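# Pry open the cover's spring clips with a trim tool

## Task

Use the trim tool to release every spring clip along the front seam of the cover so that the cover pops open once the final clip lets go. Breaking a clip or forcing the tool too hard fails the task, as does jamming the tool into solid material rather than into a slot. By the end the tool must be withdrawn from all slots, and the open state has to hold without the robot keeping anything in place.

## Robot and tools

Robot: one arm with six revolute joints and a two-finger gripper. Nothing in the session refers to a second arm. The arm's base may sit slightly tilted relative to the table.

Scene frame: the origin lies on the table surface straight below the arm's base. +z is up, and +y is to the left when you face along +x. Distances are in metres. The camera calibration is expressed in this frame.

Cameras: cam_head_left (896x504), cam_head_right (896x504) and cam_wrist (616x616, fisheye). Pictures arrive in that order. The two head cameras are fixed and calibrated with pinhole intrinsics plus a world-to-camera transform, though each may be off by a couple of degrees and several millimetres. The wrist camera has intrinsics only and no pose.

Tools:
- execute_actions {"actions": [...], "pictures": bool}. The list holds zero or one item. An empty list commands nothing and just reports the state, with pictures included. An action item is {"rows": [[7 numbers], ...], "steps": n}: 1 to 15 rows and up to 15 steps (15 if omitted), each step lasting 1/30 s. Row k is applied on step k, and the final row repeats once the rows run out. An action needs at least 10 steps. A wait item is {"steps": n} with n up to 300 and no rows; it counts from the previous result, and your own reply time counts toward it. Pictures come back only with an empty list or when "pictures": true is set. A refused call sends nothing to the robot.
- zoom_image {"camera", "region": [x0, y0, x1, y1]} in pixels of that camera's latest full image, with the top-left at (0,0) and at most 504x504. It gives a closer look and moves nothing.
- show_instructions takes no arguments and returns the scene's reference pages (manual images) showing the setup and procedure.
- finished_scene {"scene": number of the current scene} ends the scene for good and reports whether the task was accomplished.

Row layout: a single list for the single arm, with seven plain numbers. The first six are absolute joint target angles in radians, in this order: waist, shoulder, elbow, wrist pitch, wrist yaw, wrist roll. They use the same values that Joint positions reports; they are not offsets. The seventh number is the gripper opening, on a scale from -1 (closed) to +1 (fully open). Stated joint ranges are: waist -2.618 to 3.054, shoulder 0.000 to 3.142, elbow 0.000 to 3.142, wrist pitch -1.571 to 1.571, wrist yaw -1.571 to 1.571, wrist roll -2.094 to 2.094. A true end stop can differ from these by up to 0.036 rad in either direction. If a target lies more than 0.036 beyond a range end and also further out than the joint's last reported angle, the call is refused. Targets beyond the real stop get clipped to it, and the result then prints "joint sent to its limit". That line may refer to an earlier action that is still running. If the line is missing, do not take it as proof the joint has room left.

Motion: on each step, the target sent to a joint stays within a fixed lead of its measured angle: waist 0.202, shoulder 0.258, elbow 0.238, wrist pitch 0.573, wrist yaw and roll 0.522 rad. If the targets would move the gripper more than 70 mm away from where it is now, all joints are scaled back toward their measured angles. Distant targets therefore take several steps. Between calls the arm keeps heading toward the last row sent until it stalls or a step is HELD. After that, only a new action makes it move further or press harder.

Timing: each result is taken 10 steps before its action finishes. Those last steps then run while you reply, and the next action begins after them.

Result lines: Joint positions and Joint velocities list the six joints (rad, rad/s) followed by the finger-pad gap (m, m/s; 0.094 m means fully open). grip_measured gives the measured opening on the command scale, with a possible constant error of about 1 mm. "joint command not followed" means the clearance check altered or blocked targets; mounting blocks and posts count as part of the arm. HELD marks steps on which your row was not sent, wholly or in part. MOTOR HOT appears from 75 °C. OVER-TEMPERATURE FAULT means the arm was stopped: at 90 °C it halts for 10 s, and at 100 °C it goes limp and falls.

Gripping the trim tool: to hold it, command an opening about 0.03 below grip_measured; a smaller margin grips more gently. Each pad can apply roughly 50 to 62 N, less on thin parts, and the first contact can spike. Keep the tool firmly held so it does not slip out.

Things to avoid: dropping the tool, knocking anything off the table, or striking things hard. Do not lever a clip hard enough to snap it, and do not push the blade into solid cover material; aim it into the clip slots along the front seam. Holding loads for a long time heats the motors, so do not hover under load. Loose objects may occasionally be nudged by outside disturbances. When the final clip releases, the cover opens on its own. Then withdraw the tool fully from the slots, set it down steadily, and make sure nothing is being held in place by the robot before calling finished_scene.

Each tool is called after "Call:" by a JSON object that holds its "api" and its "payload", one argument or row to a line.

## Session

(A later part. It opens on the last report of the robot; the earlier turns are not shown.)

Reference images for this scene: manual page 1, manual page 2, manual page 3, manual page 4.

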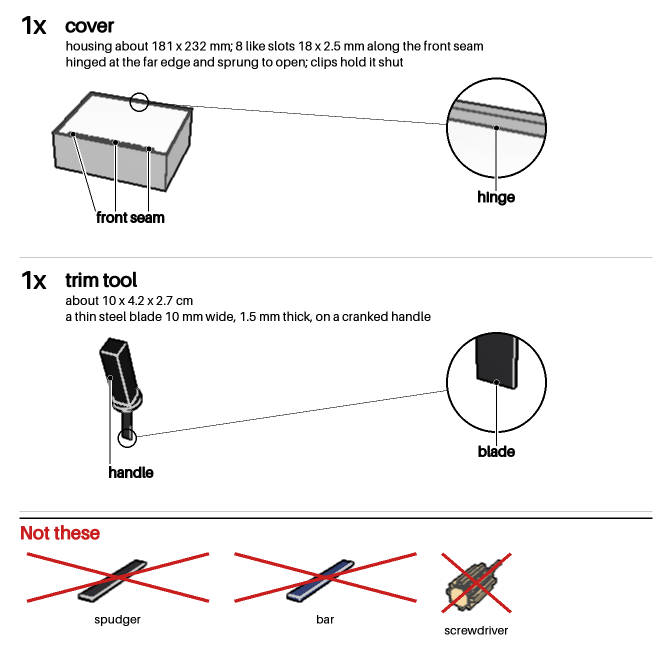

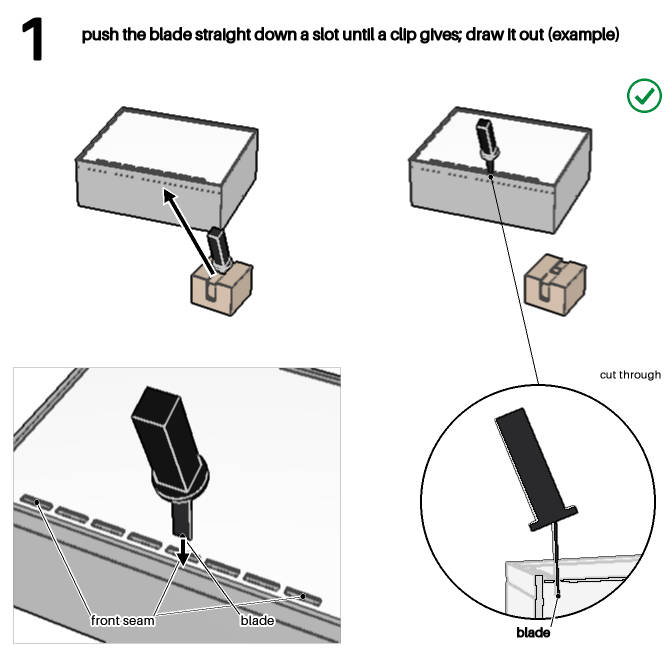

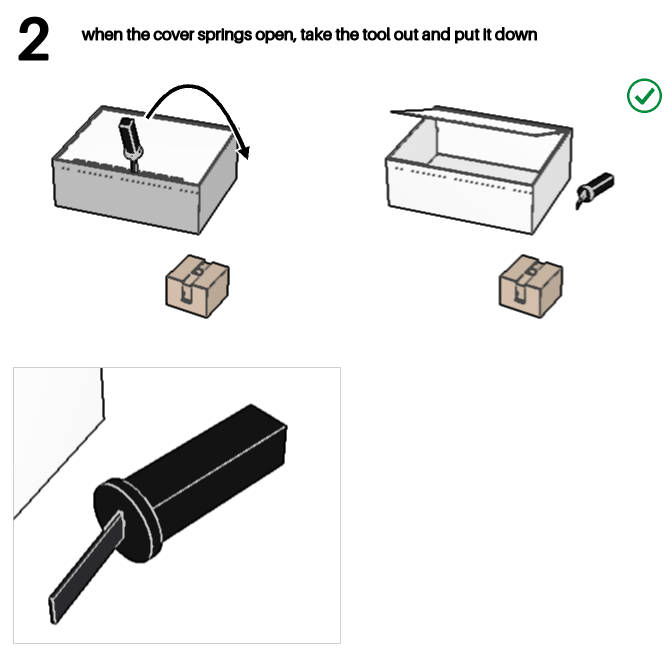

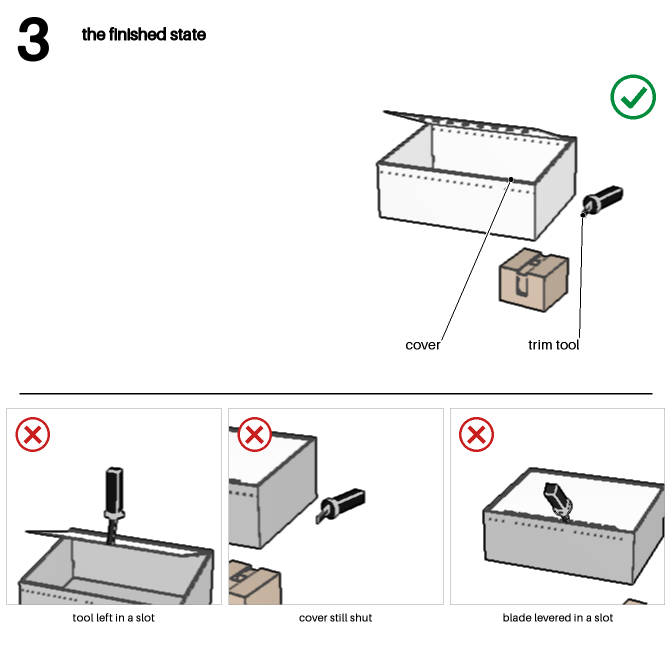

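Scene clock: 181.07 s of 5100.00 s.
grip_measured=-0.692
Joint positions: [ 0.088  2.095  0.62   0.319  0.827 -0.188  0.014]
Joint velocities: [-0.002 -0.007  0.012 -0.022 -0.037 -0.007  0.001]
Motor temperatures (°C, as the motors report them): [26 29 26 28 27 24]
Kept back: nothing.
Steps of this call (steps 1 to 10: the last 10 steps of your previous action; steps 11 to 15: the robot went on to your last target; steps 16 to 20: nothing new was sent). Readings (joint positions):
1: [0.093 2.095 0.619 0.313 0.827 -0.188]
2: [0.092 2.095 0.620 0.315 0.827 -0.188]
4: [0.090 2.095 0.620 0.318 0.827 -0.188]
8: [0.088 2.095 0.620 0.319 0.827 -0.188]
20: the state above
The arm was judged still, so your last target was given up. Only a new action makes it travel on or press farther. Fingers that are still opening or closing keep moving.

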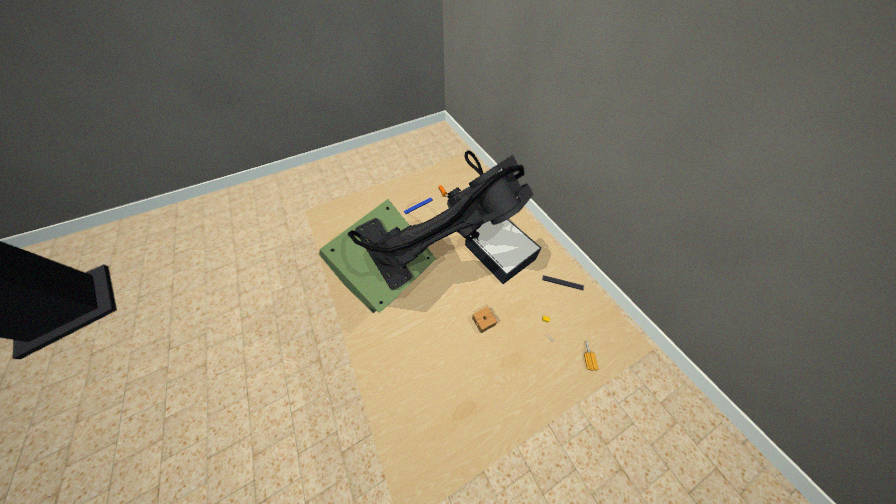

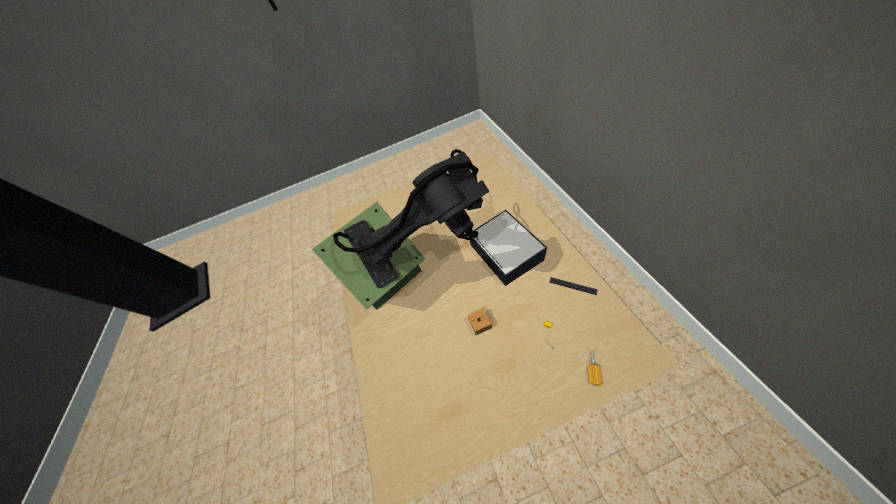

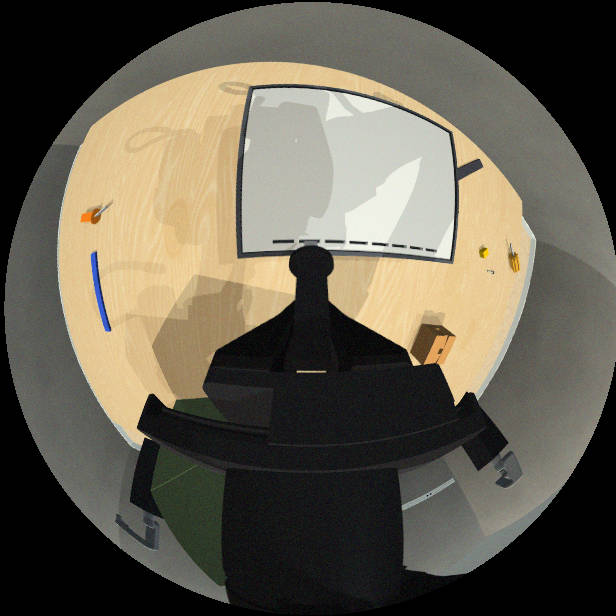

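Call:
{"api": "execute_actions", "payload": {
  "actions": [
    {"rows":[[0.085,2.118,0.640,0.338,0.836,-0.178,-0.75],[0.084,2.120,0.640,0.342,0.836,-0.180,-0.75],[0.083,2.122,0.640,0.346,0.836,-0.182,-0.75],[0.082,2.124,0.640,0.350,0.836,-0.184,-0.75],[0.081,2.126,0.640,0.353,0.835,-0.186,-0.75],[0.080,2.128,0.640,0.356,0.834,-0.188,-0.75],[0.079,2.129,0.640,0.358,0.833,-0.190,-0.75]],"steps":12}
  ]
}}

Call:
{"api": "execute_actions", "payload": {
  "actions": [
    {"steps":20}
  ],
  "pictures": true
}}

Call:
{"api": "zoom_image", "payload": {
  "camera": "cam_wrist",
  "region": [270, 210, 350, 260]
}}

Scene clock: 181.60 s of 5100.00 s.
grip_measured=-0.692
Joint positions: [ 0.088  2.095  0.62   0.32   0.827 -0.188  0.014]
Joint velocities: [-0.002 -0.002  0.002  0.081 -0.007  0.022  0.001]
Motor temperatures (°C, as the motors report them): [26 29 26 28 27 24]
Steps of this call (steps 1 to 14: nothing new was sent; steps 15 to 16: the first 2 steps of this action). Readings (joint positions):
15: [0.088 2.095 0.620 0.320 0.827 -0.188]
16: the state above

Scene clock: 182.27 s of 5100.00 s.
grip_measured=-0.692
Joint positions: [ 0.082  2.113  0.62   0.342  0.827 -0.188  0.014]
Joint velocities: [-0.002 -0.012 -0.017 -0.095 -0.007 -0.007 -0.001]
Motor temperatures (°C, as the motors report them): [26 29 26 28 27 24]
Kept back: nothing.
Steps of this call (steps 1 to 10: the last 10 steps of your previous action; steps 11 to 20: the robot went on to your last target). Readings (joint positions):
1: [0.088 2.097 0.620 0.323 0.827 -0.188]
2: [0.088 2.099 0.620 0.326 0.827 -0.188]
4: [0.088 2.106 0.620 0.331 0.827 -0.188]
8: [0.083 2.113 0.620 0.336 0.827 -0.188]
20: the state above

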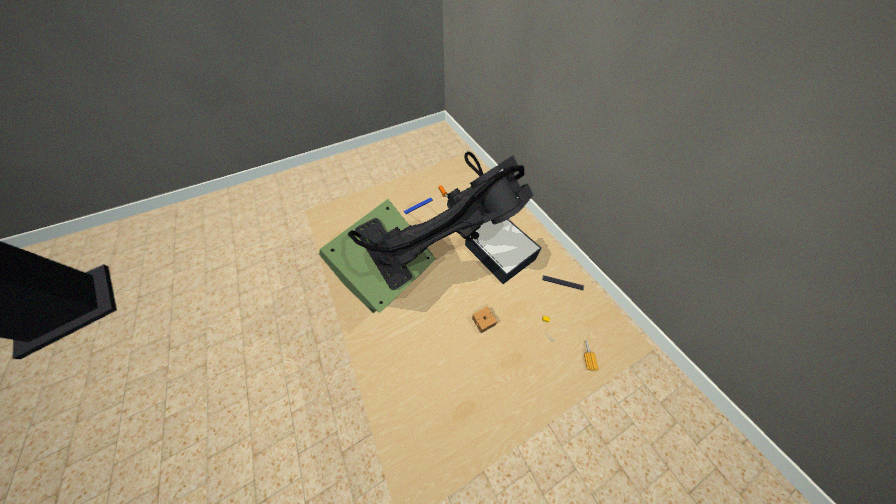

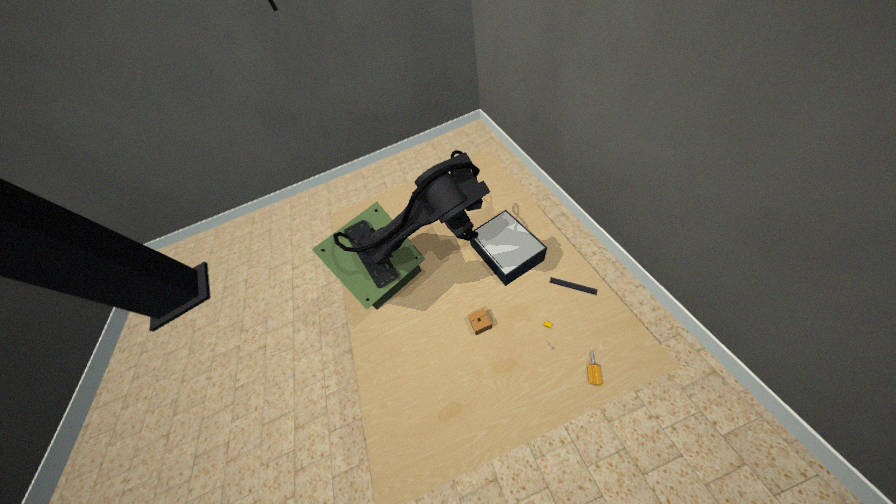

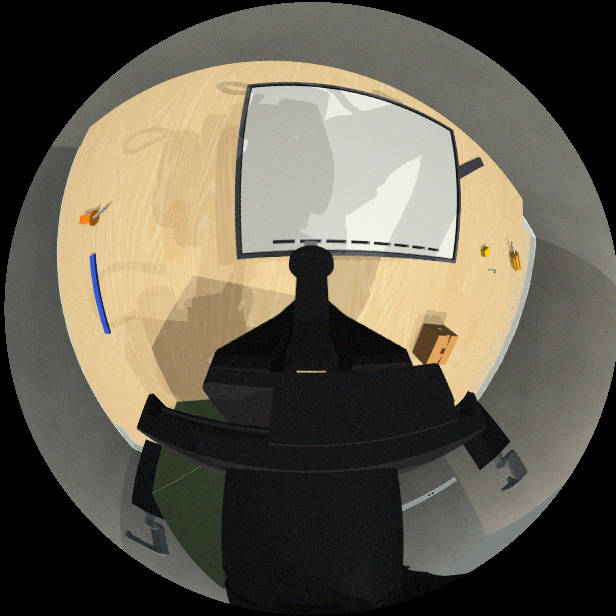

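Region (270, 210, 350, 260) of cam_wrist's 616x616 image, scaled by 6.300, with more detail than that image has; it fills the top 315 rows of this view, and the rest is white.

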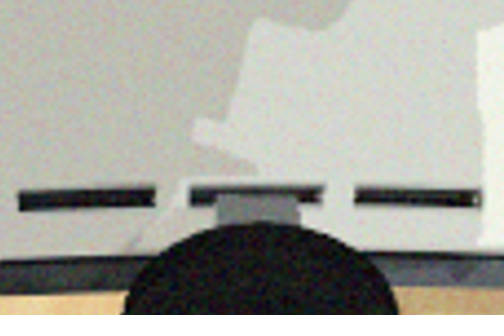

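Call:
{"api": "execute_actions", "payload": {
  "actions": [
    {"rows":[[0.076,2.138,0.640,0.360,0.818,-0.196,-0.75],[0.075,2.140,0.640,0.364,0.818,-0.196,-0.75],[0.074,2.142,0.640,0.368,0.818,-0.197,-0.75],[0.073,2.144,0.640,0.372,0.818,-0.197,-0.75],[0.072,2.146,0.640,0.375,0.817,-0.198,-0.75],[0.071,2.147,0.640,0.378,0.817,-0.198,-0.75],[0.070,2.148,0.640,0.381,0.816,-0.199,-0.75],[0.069,2.149,0.640,0.383,0.816,-0.199,-0.75],[0.068,2.150,0.640,0.385,0.815,-0.200,-0.75],[0.067,2.150,0.640,0.386,0.815,-0.200,-0.75]],"steps":13}
  ]
}}

Call:
{"api": "execute_actions", "payload": {
  "actions": [
    {"steps":20}
  ],
  "pictures": true
}}

Call:
{"api": "zoom_image", "payload": {
  "camera": "cam_wrist",
  "region": [270, 210, 350, 260]
}}

Scene clock: 182.93 s of 5100.00 s.
grip_measured=-0.692
Joint positions: [ 0.082  2.117  0.62   0.347  0.827 -0.188  0.014]
Joint velocities: [-0.002  0.076 -0.007  0.066 -0.022 -0.007  0.   ]
Motor temperatures (°C, as the motors report them): [26 29 26 28 27 24]
Steps of this call (steps 1 to 15: the robot went on to your last target; steps 16 to 17: nothing new was sent; steps 18 to 20: the first 3 steps of this action). Readings (joint positions):
18: [0.082 2.113 0.620 0.343 0.827 -0.188]
19: [0.082 2.115 0.620 0.344 0.827 -0.188]
20: the state above

Scene clock: 183.60 s of 5100.00 s.
grip_measured=-0.692
Joint positions: [ 0.071  2.133  0.62   0.37   0.826 -0.192  0.014]
Joint velocities: [-0.002  0.002 -0.007  0.022  0.022 -0.037 -0.   ]
Motor temperatures (°C, as the motors report them): [26 29 26 28 27 24]
Kept back: nothing.
Steps of this call (steps 1 to 10: the last 10 steps of your previous action; steps 11 to 20: the robot went on to your last target). Readings (joint positions):
1: [0.082 2.120 0.620 0.349 0.827 -0.188]
2: [0.081 2.123 0.620 0.351 0.827 -0.189]
4: [0.077 2.129 0.620 0.355 0.827 -0.189]
8: [0.072 2.133 0.620 0.362 0.826 -0.191]
20: the state above

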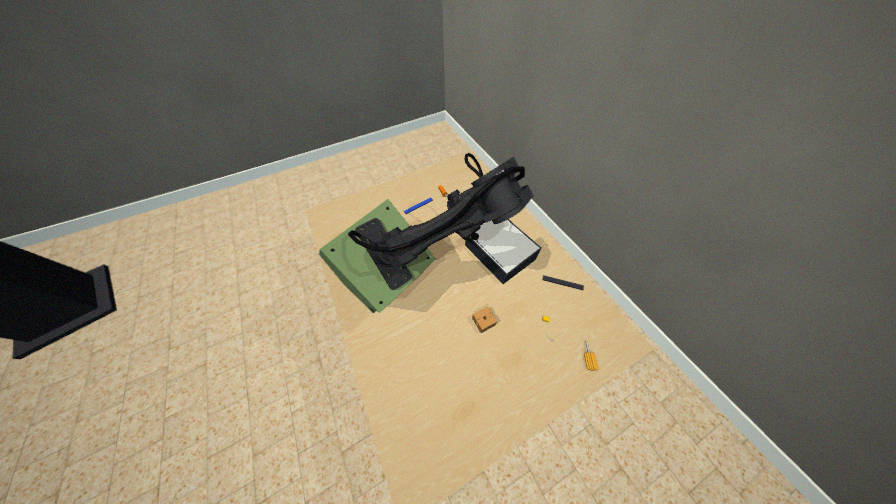

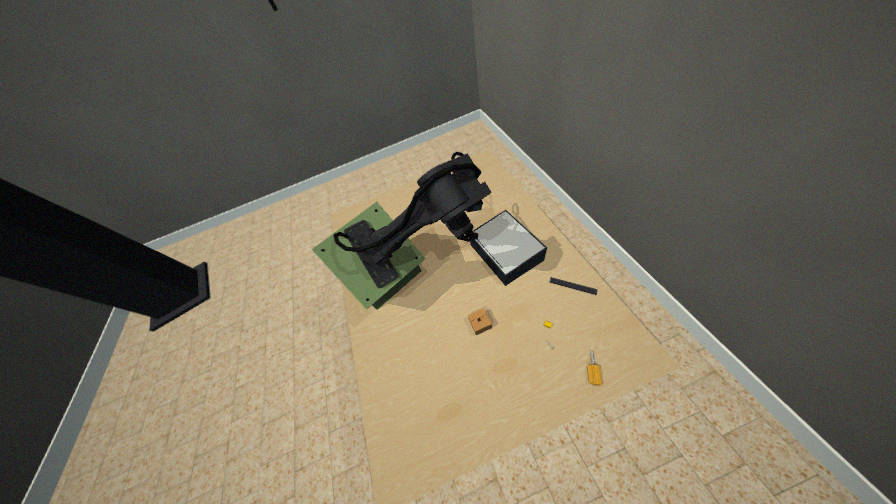

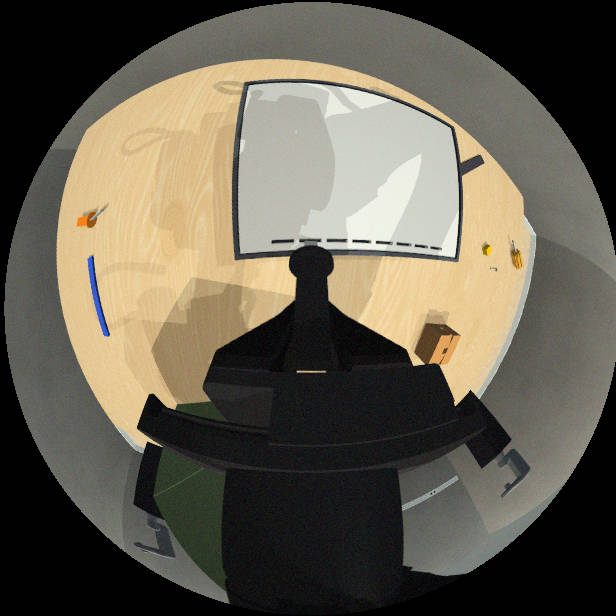

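Region (270, 210, 350, 260) of cam_wrist's 616x616 image, scaled by 6.300, with more detail than that image has; it fills the top 315 rows of this view, and the rest is white.

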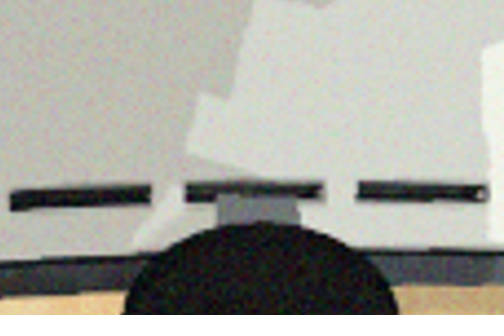

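Call:
{"api": "execute_actions", "payload": {
  "actions": [
    {"rows":[[0.067,2.150,0.640,0.392,0.814,-0.202,-0.75],[0.066,2.154,0.640,0.396,0.814,-0.202,-0.75],[0.065,2.158,0.640,0.400,0.814,-0.203,-0.75],[0.064,2.161,0.640,0.404,0.813,-0.204,-0.75],[0.063,2.163,0.640,0.408,0.813,-0.205,-0.75],[0.062,2.165,0.640,0.411,0.812,-0.206,-0.75],[0.061,2.167,0.640,0.414,0.812,-0.207,-0.75],[0.060,2.168,0.640,0.416,0.811,-0.208,-0.75],[0.059,2.169,0.640,0.418,0.811,-0.209,-0.75],[0.058,2.170,0.640,0.419,0.810,-0.210,-0.75]],"steps":13}
  ]
}}

Call:
{"api": "execute_actions", "payload": {
  "actions": [
    {"steps":20}
  ],
  "pictures": true
}}

Call:
{"api": "zoom_image", "payload": {
  "camera": "cam_wrist",
  "region": [270, 210, 350, 260]
}}

Scene clock: 185.10 s of 5100.00 s.
grip_measured=-0.692
Joint positions: [ 0.071  2.133  0.62   0.375  0.825 -0.194  0.014]
Joint velocities: [-0.007 -0.007  0.022  0.11  -0.007  0.007 -0.001]
Motor temperatures (°C, as the motors report them): [26 29 26 28 27 24]
Steps of this call (steps 1 to 15: the robot went on to your last target; steps 16 to 42: nothing new was sent; steps 43 to 45: the first 3 steps of this action). Readings (joint positions):
43: [0.071 2.133 0.620 0.371 0.825 -0.192]
44: [0.071 2.133 0.620 0.373 0.825 -0.193]
45: the state above

Scene clock: 185.77 s of 5100.00 s.
grip_measured=-0.692
Joint positions: [ 0.062  2.152  0.62   0.403  0.821 -0.202  0.014]
Joint velocities: [-0.007  0.007 -0.002 -0.066 -0.007  0.022  0.001]
Motor temperatures (°C, as the motors report them): [26 29 26 28 27 24]
Kept back: nothing.
Steps of this call (steps 1 to 10: the last 10 steps of your previous action; steps 11 to 20: the robot went on to your last target). Readings (joint positions):
1: [0.071 2.134 0.620 0.378 0.825 -0.194]
2: [0.071 2.137 0.620 0.382 0.825 -0.194]
4: [0.069 2.144 0.620 0.388 0.824 -0.196]
8: [0.064 2.152 0.620 0.399 0.821 -0.199]
20: the state above

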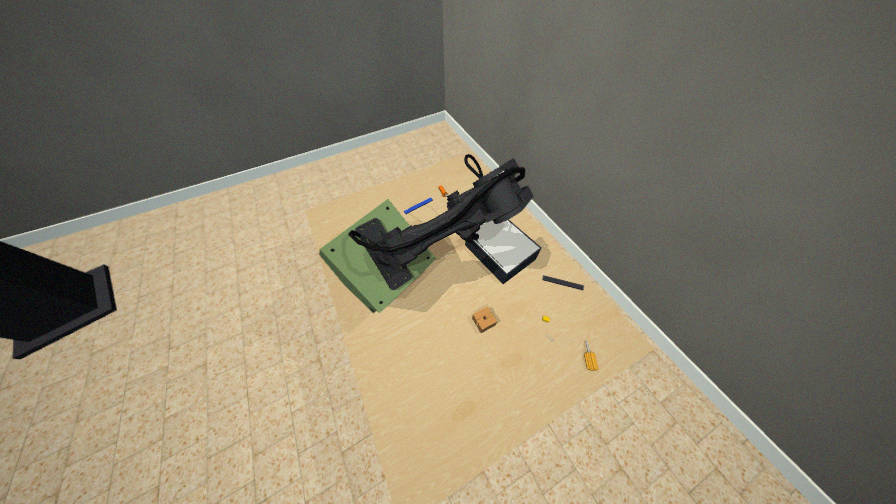

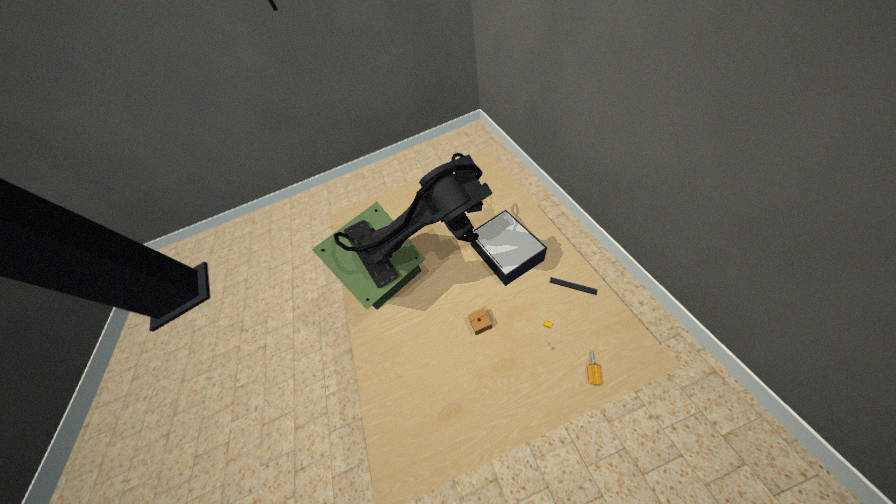

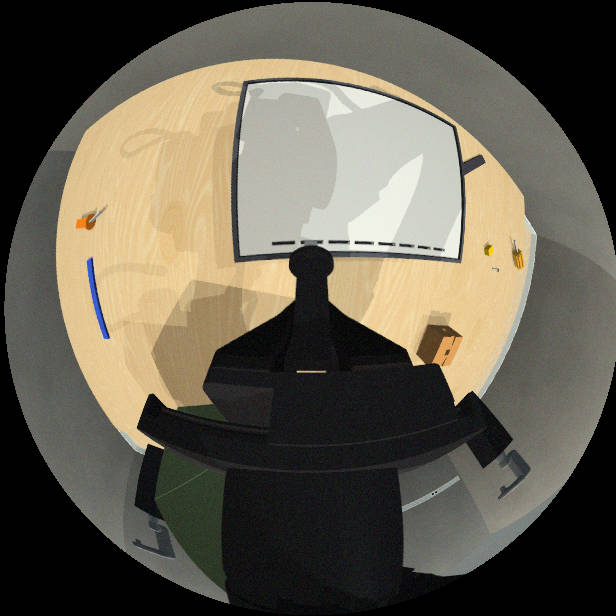

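Region (270, 210, 350, 260) of cam_wrist's 616x616 image, scaled by 6.300, with more detail than that image has; it fills the top 315 rows of this view, and the rest is white.

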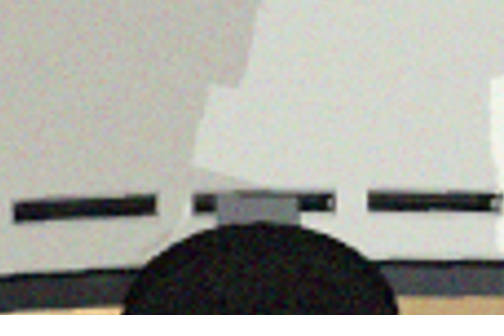

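Call:
{"api": "execute_actions", "payload": {
  "actions": [
    {"rows":[[0.058,2.172,0.640,0.420,0.806,-0.214,-0.75],[0.057,2.176,0.640,0.424,0.805,-0.216,-0.75],[0.056,2.179,0.640,0.428,0.804,-0.218,-0.75],[0.055,2.182,0.640,0.432,0.803,-0.220,-0.75],[0.054,2.184,0.640,0.436,0.802,-0.222,-0.75],[0.053,2.186,0.640,0.440,0.801,-0.224,-0.75],[0.052,2.188,0.640,0.443,0.800,-0.225,-0.75],[0.051,2.189,0.640,0.445,0.799,-0.226,-0.75],[0.050,2.190,0.640,0.447,0.799,-0.227,-0.75],[0.049,2.190,0.640,0.448,0.799,-0.228,-0.75]],"steps":13}
  ]
}}

Call:
{"api": "execute_actions", "payload": {
  "actions": [
    {"steps":20}
  ],
  "pictures": true
}}

Call:
{"api": "zoom_image", "payload": {
  "camera": "cam_wrist",
  "region": [270, 210, 350, 260]
}}

Scene clock: 186.53 s of 5100.00 s.
grip_measured=-0.692
Joint positions: [ 0.062  2.153  0.62   0.406  0.819 -0.205  0.014]
Joint velocities: [ 0.007  0.056 -0.012  0.125 -0.095 -0.081 -0.001]
Motor temperatures (°C, as the motors report them): [26 29 26 28 27 24]
Steps of this call (steps 1 to 15: the robot went on to your last target; steps 16 to 20: nothing new was sent; steps 21 to 23: the first 3 steps of this action). Readings (joint positions):
21: [0.062 2.152 0.620 0.404 0.820 -0.203]
22: [0.062 2.152 0.620 0.404 0.819 -0.204]
23: the state above

Scene clock: 187.20 s of 5100.00 s.
grip_measured=-0.692
Joint positions: [ 0.053  2.172  0.62   0.434  0.81  -0.22   0.014]
Joint velocities: [ 0.007  0.017  0.012  0.007 -0.037  0.081  0.   ]
Motor temperatures (°C, as the motors report them): [26 29 26 28 27 24]
Kept back: nothing.
Steps of this call (steps 1 to 10: the last 10 steps of your previous action; steps 11 to 20: the robot went on to your last target). Readings (joint positions):
1: [0.062 2.156 0.620 0.410 0.818 -0.206]
2: [0.062 2.160 0.620 0.412 0.817 -0.208]
4: [0.060 2.166 0.620 0.418 0.815 -0.211]
8: [0.055 2.171 0.620 0.431 0.812 -0.216]
20: the state above

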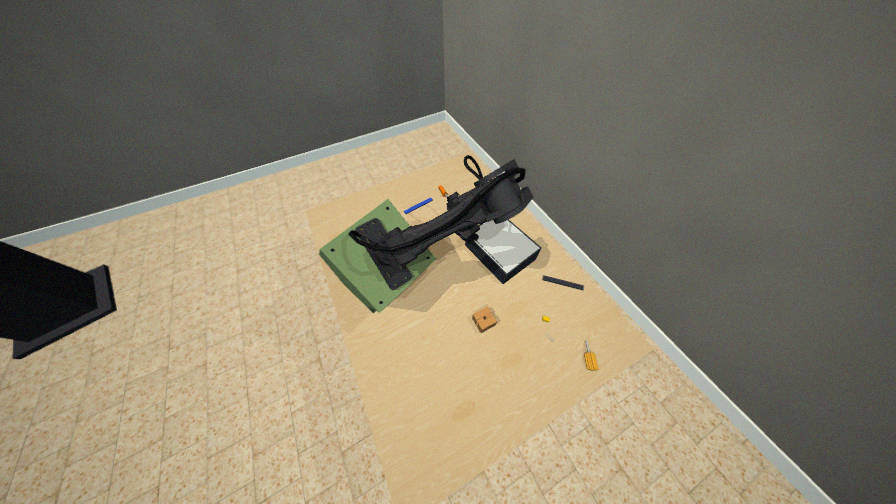

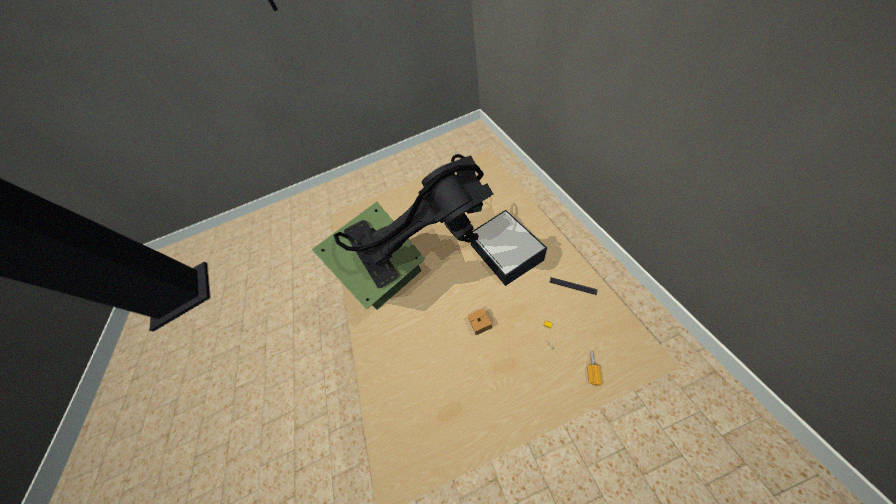

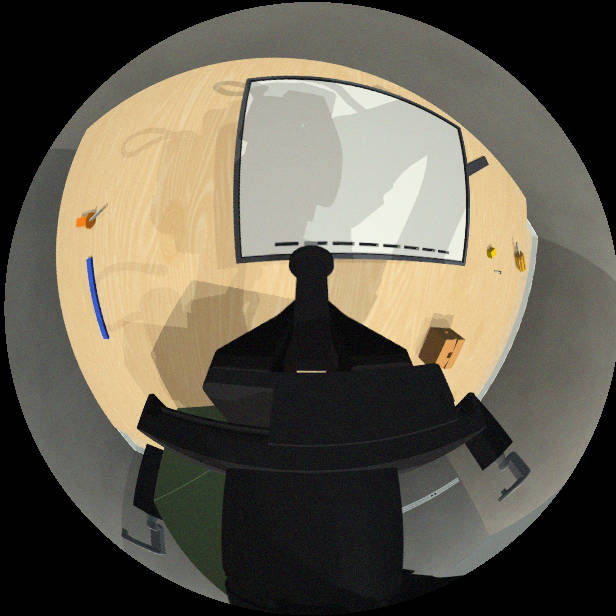

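Region (270, 210, 350, 260) of cam_wrist's 616x616 image, scaled by 6.300, with more detail than that image has; it fills the top 315 rows of this view, and the rest is white.

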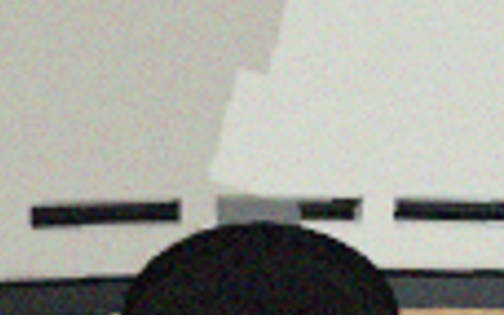

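Call:
{"api": "execute_actions", "payload": {
  "actions": [
    {"rows":[[0.047,2.190,0.640,0.448,0.822,-0.228,-0.75],[0.047,2.190,0.640,0.448,0.826,-0.228,-0.75],[0.047,2.190,0.640,0.448,0.828,-0.228,-0.75]],"steps":10}
  ]
}}

Call:
{"api": "execute_actions", "payload": {
  "actions": [
    {"steps":20}
  ],
  "pictures": true
}}

Call:
{"api": "zoom_image", "payload": {
  "camera": "cam_wrist",
  "region": [270, 210, 350, 260]
}}

Scene clock: 187.77 s of 5100.00 s.
grip_measured=-0.692
Joint positions: [ 0.053  2.172  0.62   0.434  0.81  -0.22   0.014]
Joint velocities: [-0.002 -0.002 -0.012 -0.037 -0.022 -0.007 -0.001]
Motor temperatures (°C, as the motors report them): [26 29 26 28 27 24]
Kept back: the last 10 steps of this action.
Steps of this call (steps 1 to 15: the robot went on to your last target; steps 16 to 17: nothing new was sent). Readings (joint positions):
1: [0.053 2.172 0.620 0.434 0.810 -0.220]
2: [0.053 2.172 0.620 0.434 0.810 -0.220]
4: [0.053 2.172 0.620 0.434 0.810 -0.220]
8: [0.053 2.172 0.620 0.434 0.810 -0.220]
17: the state above

Scene clock: 188.43 s of 5100.00 s.
grip_measured=-0.692
Joint positions: [ 0.053  2.172  0.62   0.434  0.815 -0.22   0.014]
Joint velocities: [ 0.002  0.012  0.007 -0.051 -0.022  0.007 -0.   ]
Motor temperatures (°C, as the motors report them): [26 29 26 28 27 24]
Kept back: nothing.
Steps of this call (steps 1 to 10: the last 10 steps of your previous action; steps 11 to 15: the robot went on to your last target; steps 16 to 20: nothing new was sent). Readings (joint positions):
1: [0.053 2.172 0.620 0.434 0.810 -0.220]
2: [0.053 2.172 0.620 0.434 0.811 -0.220]
4: [0.053 2.172 0.620 0.434 0.812 -0.220]
8: [0.053 2.172 0.620 0.434 0.814 -0.220]
20: the state above
The arm was judged still, so your last target was given up. Only a new action makes it travel on or press farther. Fingers that are still opening or closing keep moving.

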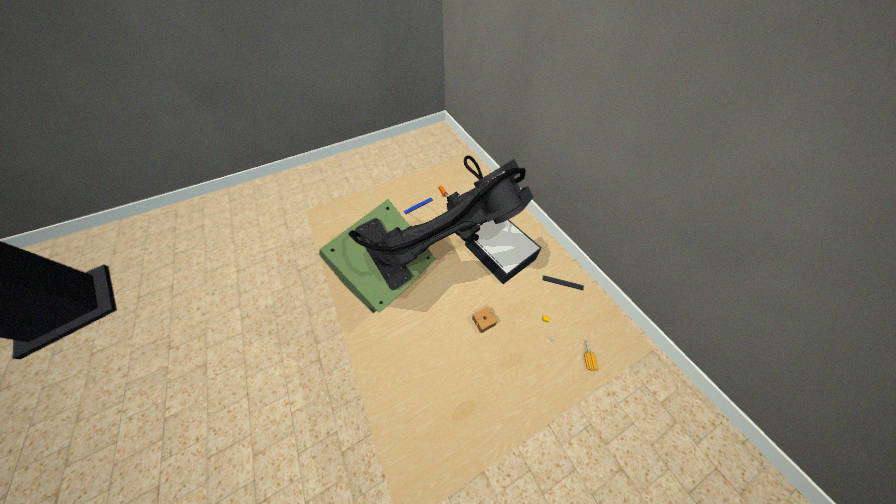

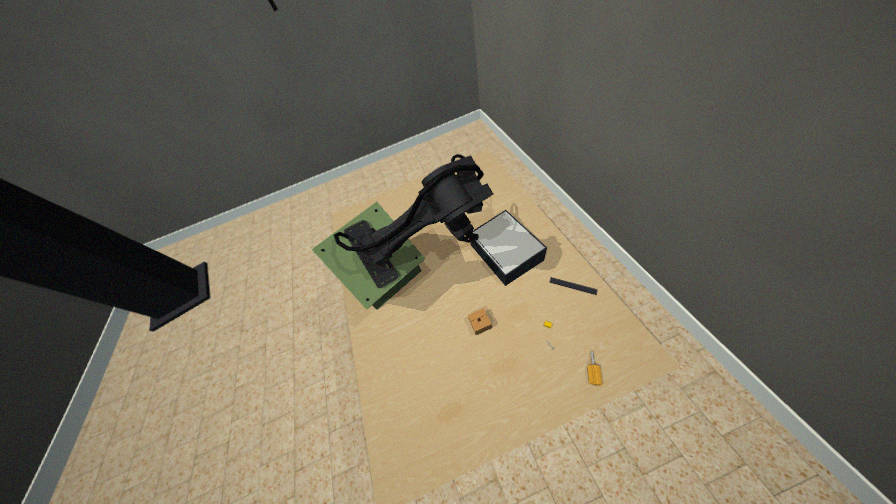

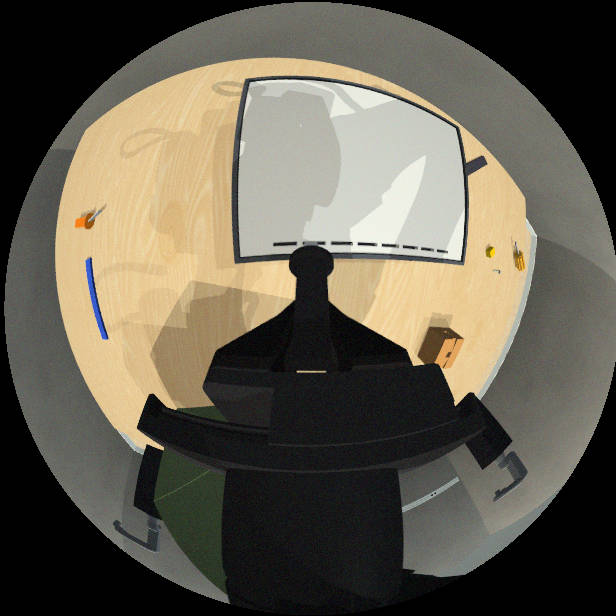

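Region (270, 210, 350, 260) of cam_wrist's 616x616 image, scaled by 6.300, with more detail than that image has; it fills the top 315 rows of this view, and the rest is white.

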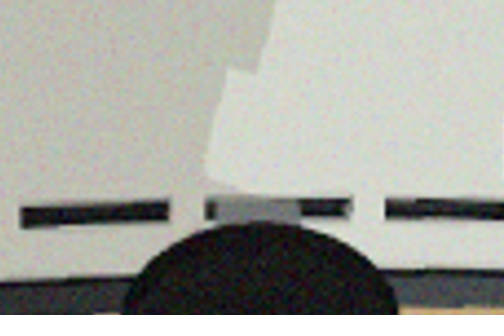

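Call:
{"api": "execute_actions", "payload": {
  "actions": [
    {"rows":[[0.044,2.194,0.640,0.452,0.828,-0.230,-0.75],[0.043,2.197,0.640,0.456,0.828,-0.231,-0.75],[0.042,2.200,0.640,0.460,0.828,-0.232,-0.75],[0.041,2.203,0.640,0.464,0.828,-0.233,-0.75],[0.040,2.205,0.640,0.467,0.828,-0.234,-0.75],[0.040,2.207,0.640,0.470,0.828,-0.235,-0.75],[0.040,2.208,0.640,0.472,0.828,-0.236,-0.75]],"steps":12}
  ]
}}

Call:
{"api": "execute_actions", "payload": {
  "actions": [
    {"steps":20}
  ],
  "pictures": true
}}

Call:
{"api": "zoom_image", "payload": {
  "camera": "cam_wrist",
  "region": [270, 210, 350, 260]
}}

Scene clock: 189.03 s of 5100.00 s.
grip_measured=-0.692
Joint positions: [ 0.052  2.172  0.62   0.436  0.815 -0.221  0.014]
Joint velocities: [-0.042 -0.017 -0.002  0.037 -0.051  0.007  0.   ]
Motor temperatures (°C, as the motors report them): [26 29 26 28 27 24]
Steps of this call (steps 1 to 16: nothing new was sent; steps 17 to 18: the first 2 steps of this action). Readings (joint positions):
17: [0.053 2.172 0.620 0.435 0.815 -0.221]
18: the state above

Scene clock: 189.70 s of 5100.00 s.
grip_measured=-0.692
Joint positions: [ 0.046  2.189  0.62   0.464  0.816 -0.228  0.014]
Joint velocities: [ 0.007 -0.002 -0.017  0.037  0.037  0.037 -0.001]
Motor temperatures (°C, as the motors report them): [26 29 26 28 27 24]
Kept back: nothing.
Steps of this call (steps 1 to 10: the last 10 steps of your previous action; steps 11 to 20: the robot went on to your last target). Readings (joint positions):
1: [0.050 2.173 0.620 0.439 0.816 -0.222]
2: [0.048 2.176 0.620 0.443 0.816 -0.223]
4: [0.046 2.182 0.620 0.453 0.816 -0.224]
8: [0.046 2.188 0.620 0.463 0.816 -0.226]
20: the state above

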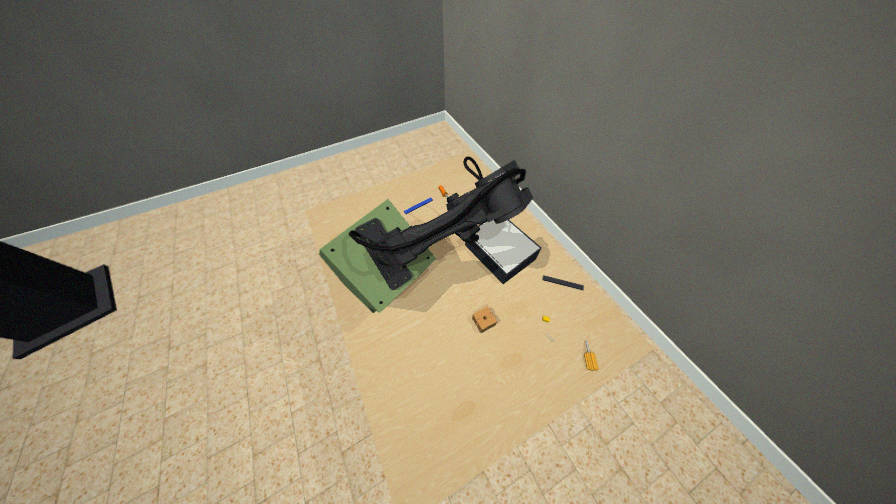

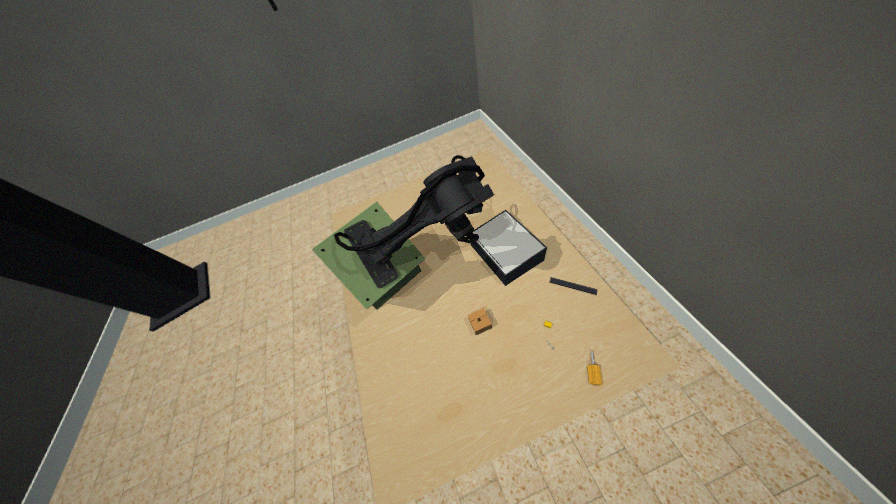

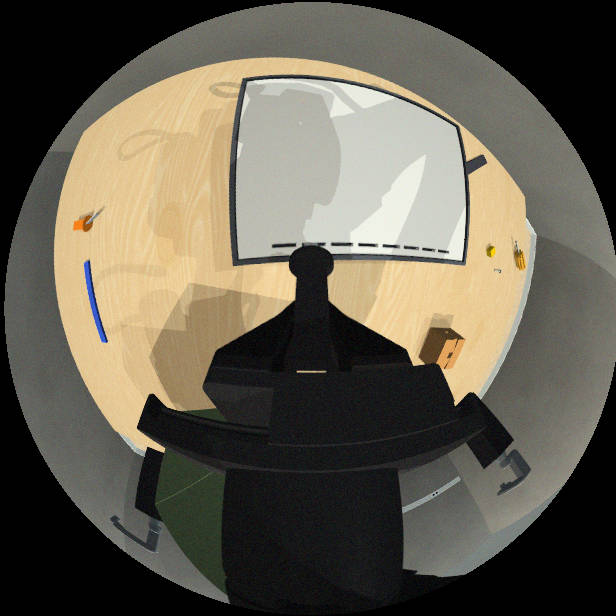

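Region (270, 210, 350, 260) of cam_wrist's 616x616 image, scaled by 6.300, with more detail than that image has; it fills the top 315 rows of this view, and the rest is white.

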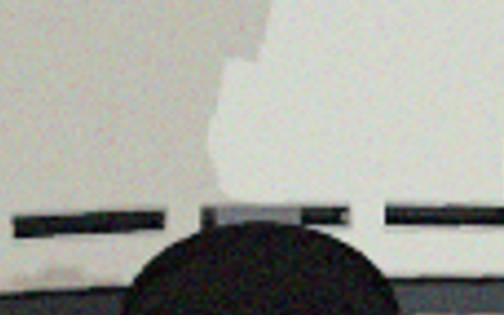

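Call:
{"api": "execute_actions", "payload": {
  "actions": [
    {"rows":[[0.040,2.212,0.640,0.476,0.828,-0.238,-0.75],[0.040,2.216,0.640,0.480,0.828,-0.238,-0.75],[0.039,2.220,0.640,0.484,0.828,-0.239,-0.75],[0.038,2.223,0.640,0.487,0.828,-0.240,-0.75],[0.038,2.225,0.640,0.489,0.828,-0.240,-0.75]],"steps":12}
  ]
}}

Call:
{"api": "execute_actions", "payload": {
  "actions": [
    {"steps":15}
  ],
  "pictures": true
}}

Call:
{"api": "zoom_image", "payload": {
  "camera": "cam_wrist",
  "region": [270, 210, 350, 260]
}}

Scene clock: 190.17 s of 5100.00 s.
grip_measured=-0.692
Joint positions: [ 0.046  2.189  0.62   0.465  0.816 -0.229  0.014]
Joint velocities: [ 0.002 -0.012 -0.012 -0.007  0.066  0.022 -0.   ]
Motor temperatures (°C, as the motors report them): [26 29 26 28 27 24]
Steps of this call (steps 1 to 12: the robot went on to your last target; steps 13 to 14: the first 2 steps of this action). Readings (joint positions):
13: [0.046 2.189 0.620 0.464 0.816 -0.229]
14: the state above

Scene clock: 190.67 s of 5100.00 s.
grip_measured=-0.692
Joint positions: [ 0.046  2.202  0.62   0.481  0.819 -0.232  0.014]
Joint velocities: [-0.002 -0.007  0.002  0.037  0.037 -0.007  0.   ]
Motor temperatures (°C, as the motors report them): [26 29 26 28 27 24]
Kept back: nothing.
Steps of this call (steps 1 to 10: the last 10 steps of your previous action; steps 11 to 15: the robot went on to your last target). Readings (joint positions):
1: [0.046 2.190 0.620 0.467 0.817 -0.229]
2: [0.046 2.194 0.620 0.470 0.817 -0.230]
4: [0.046 2.201 0.620 0.479 0.817 -0.231]
8: [0.046 2.202 0.620 0.481 0.819 -0.231]
15: the state above

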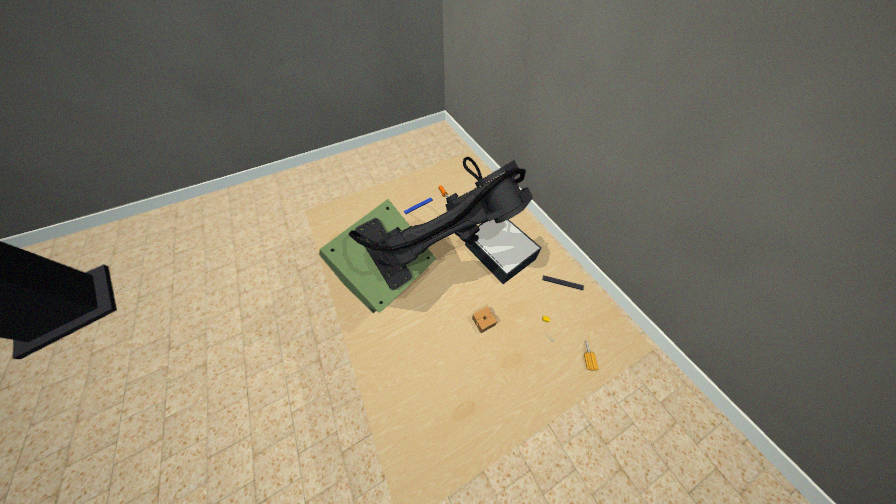

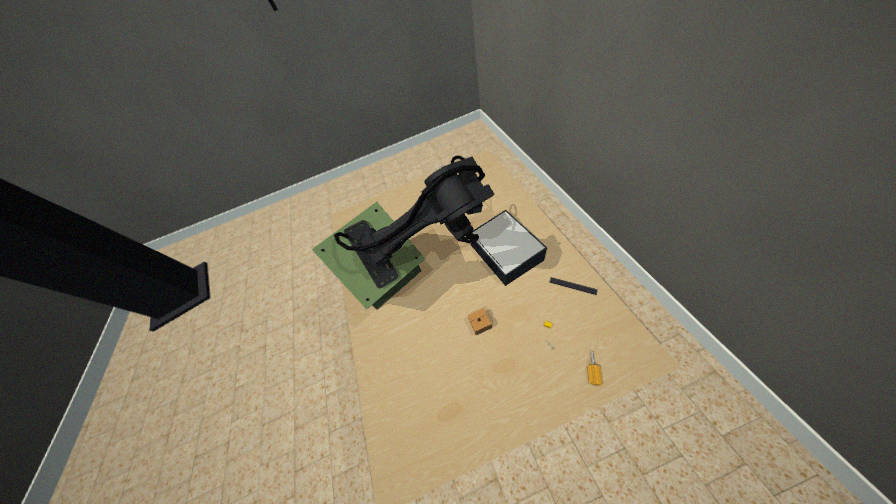

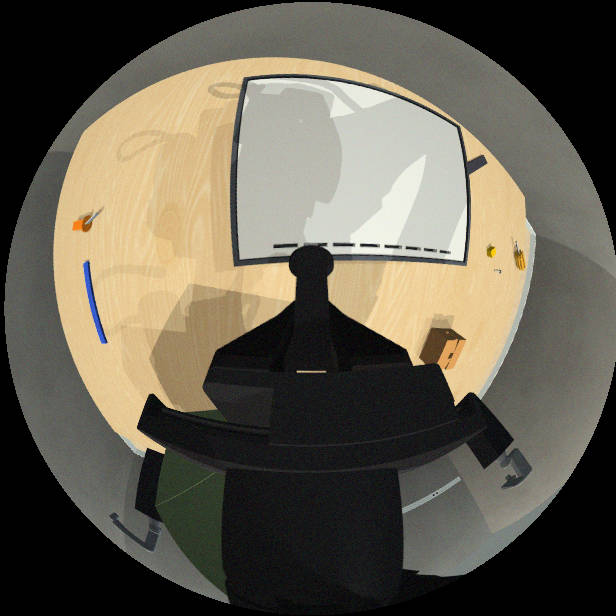

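Region (270, 210, 350, 260) of cam_wrist's 616x616 image, scaled by 6.300, with more detail than that image has; it fills the top 315 rows of this view, and the rest is white.

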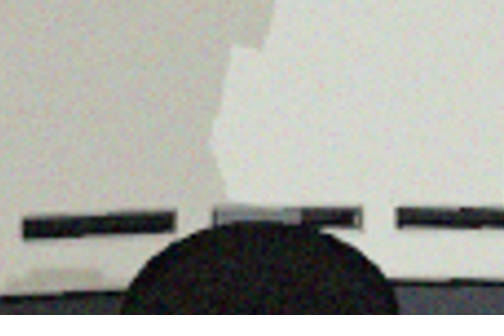

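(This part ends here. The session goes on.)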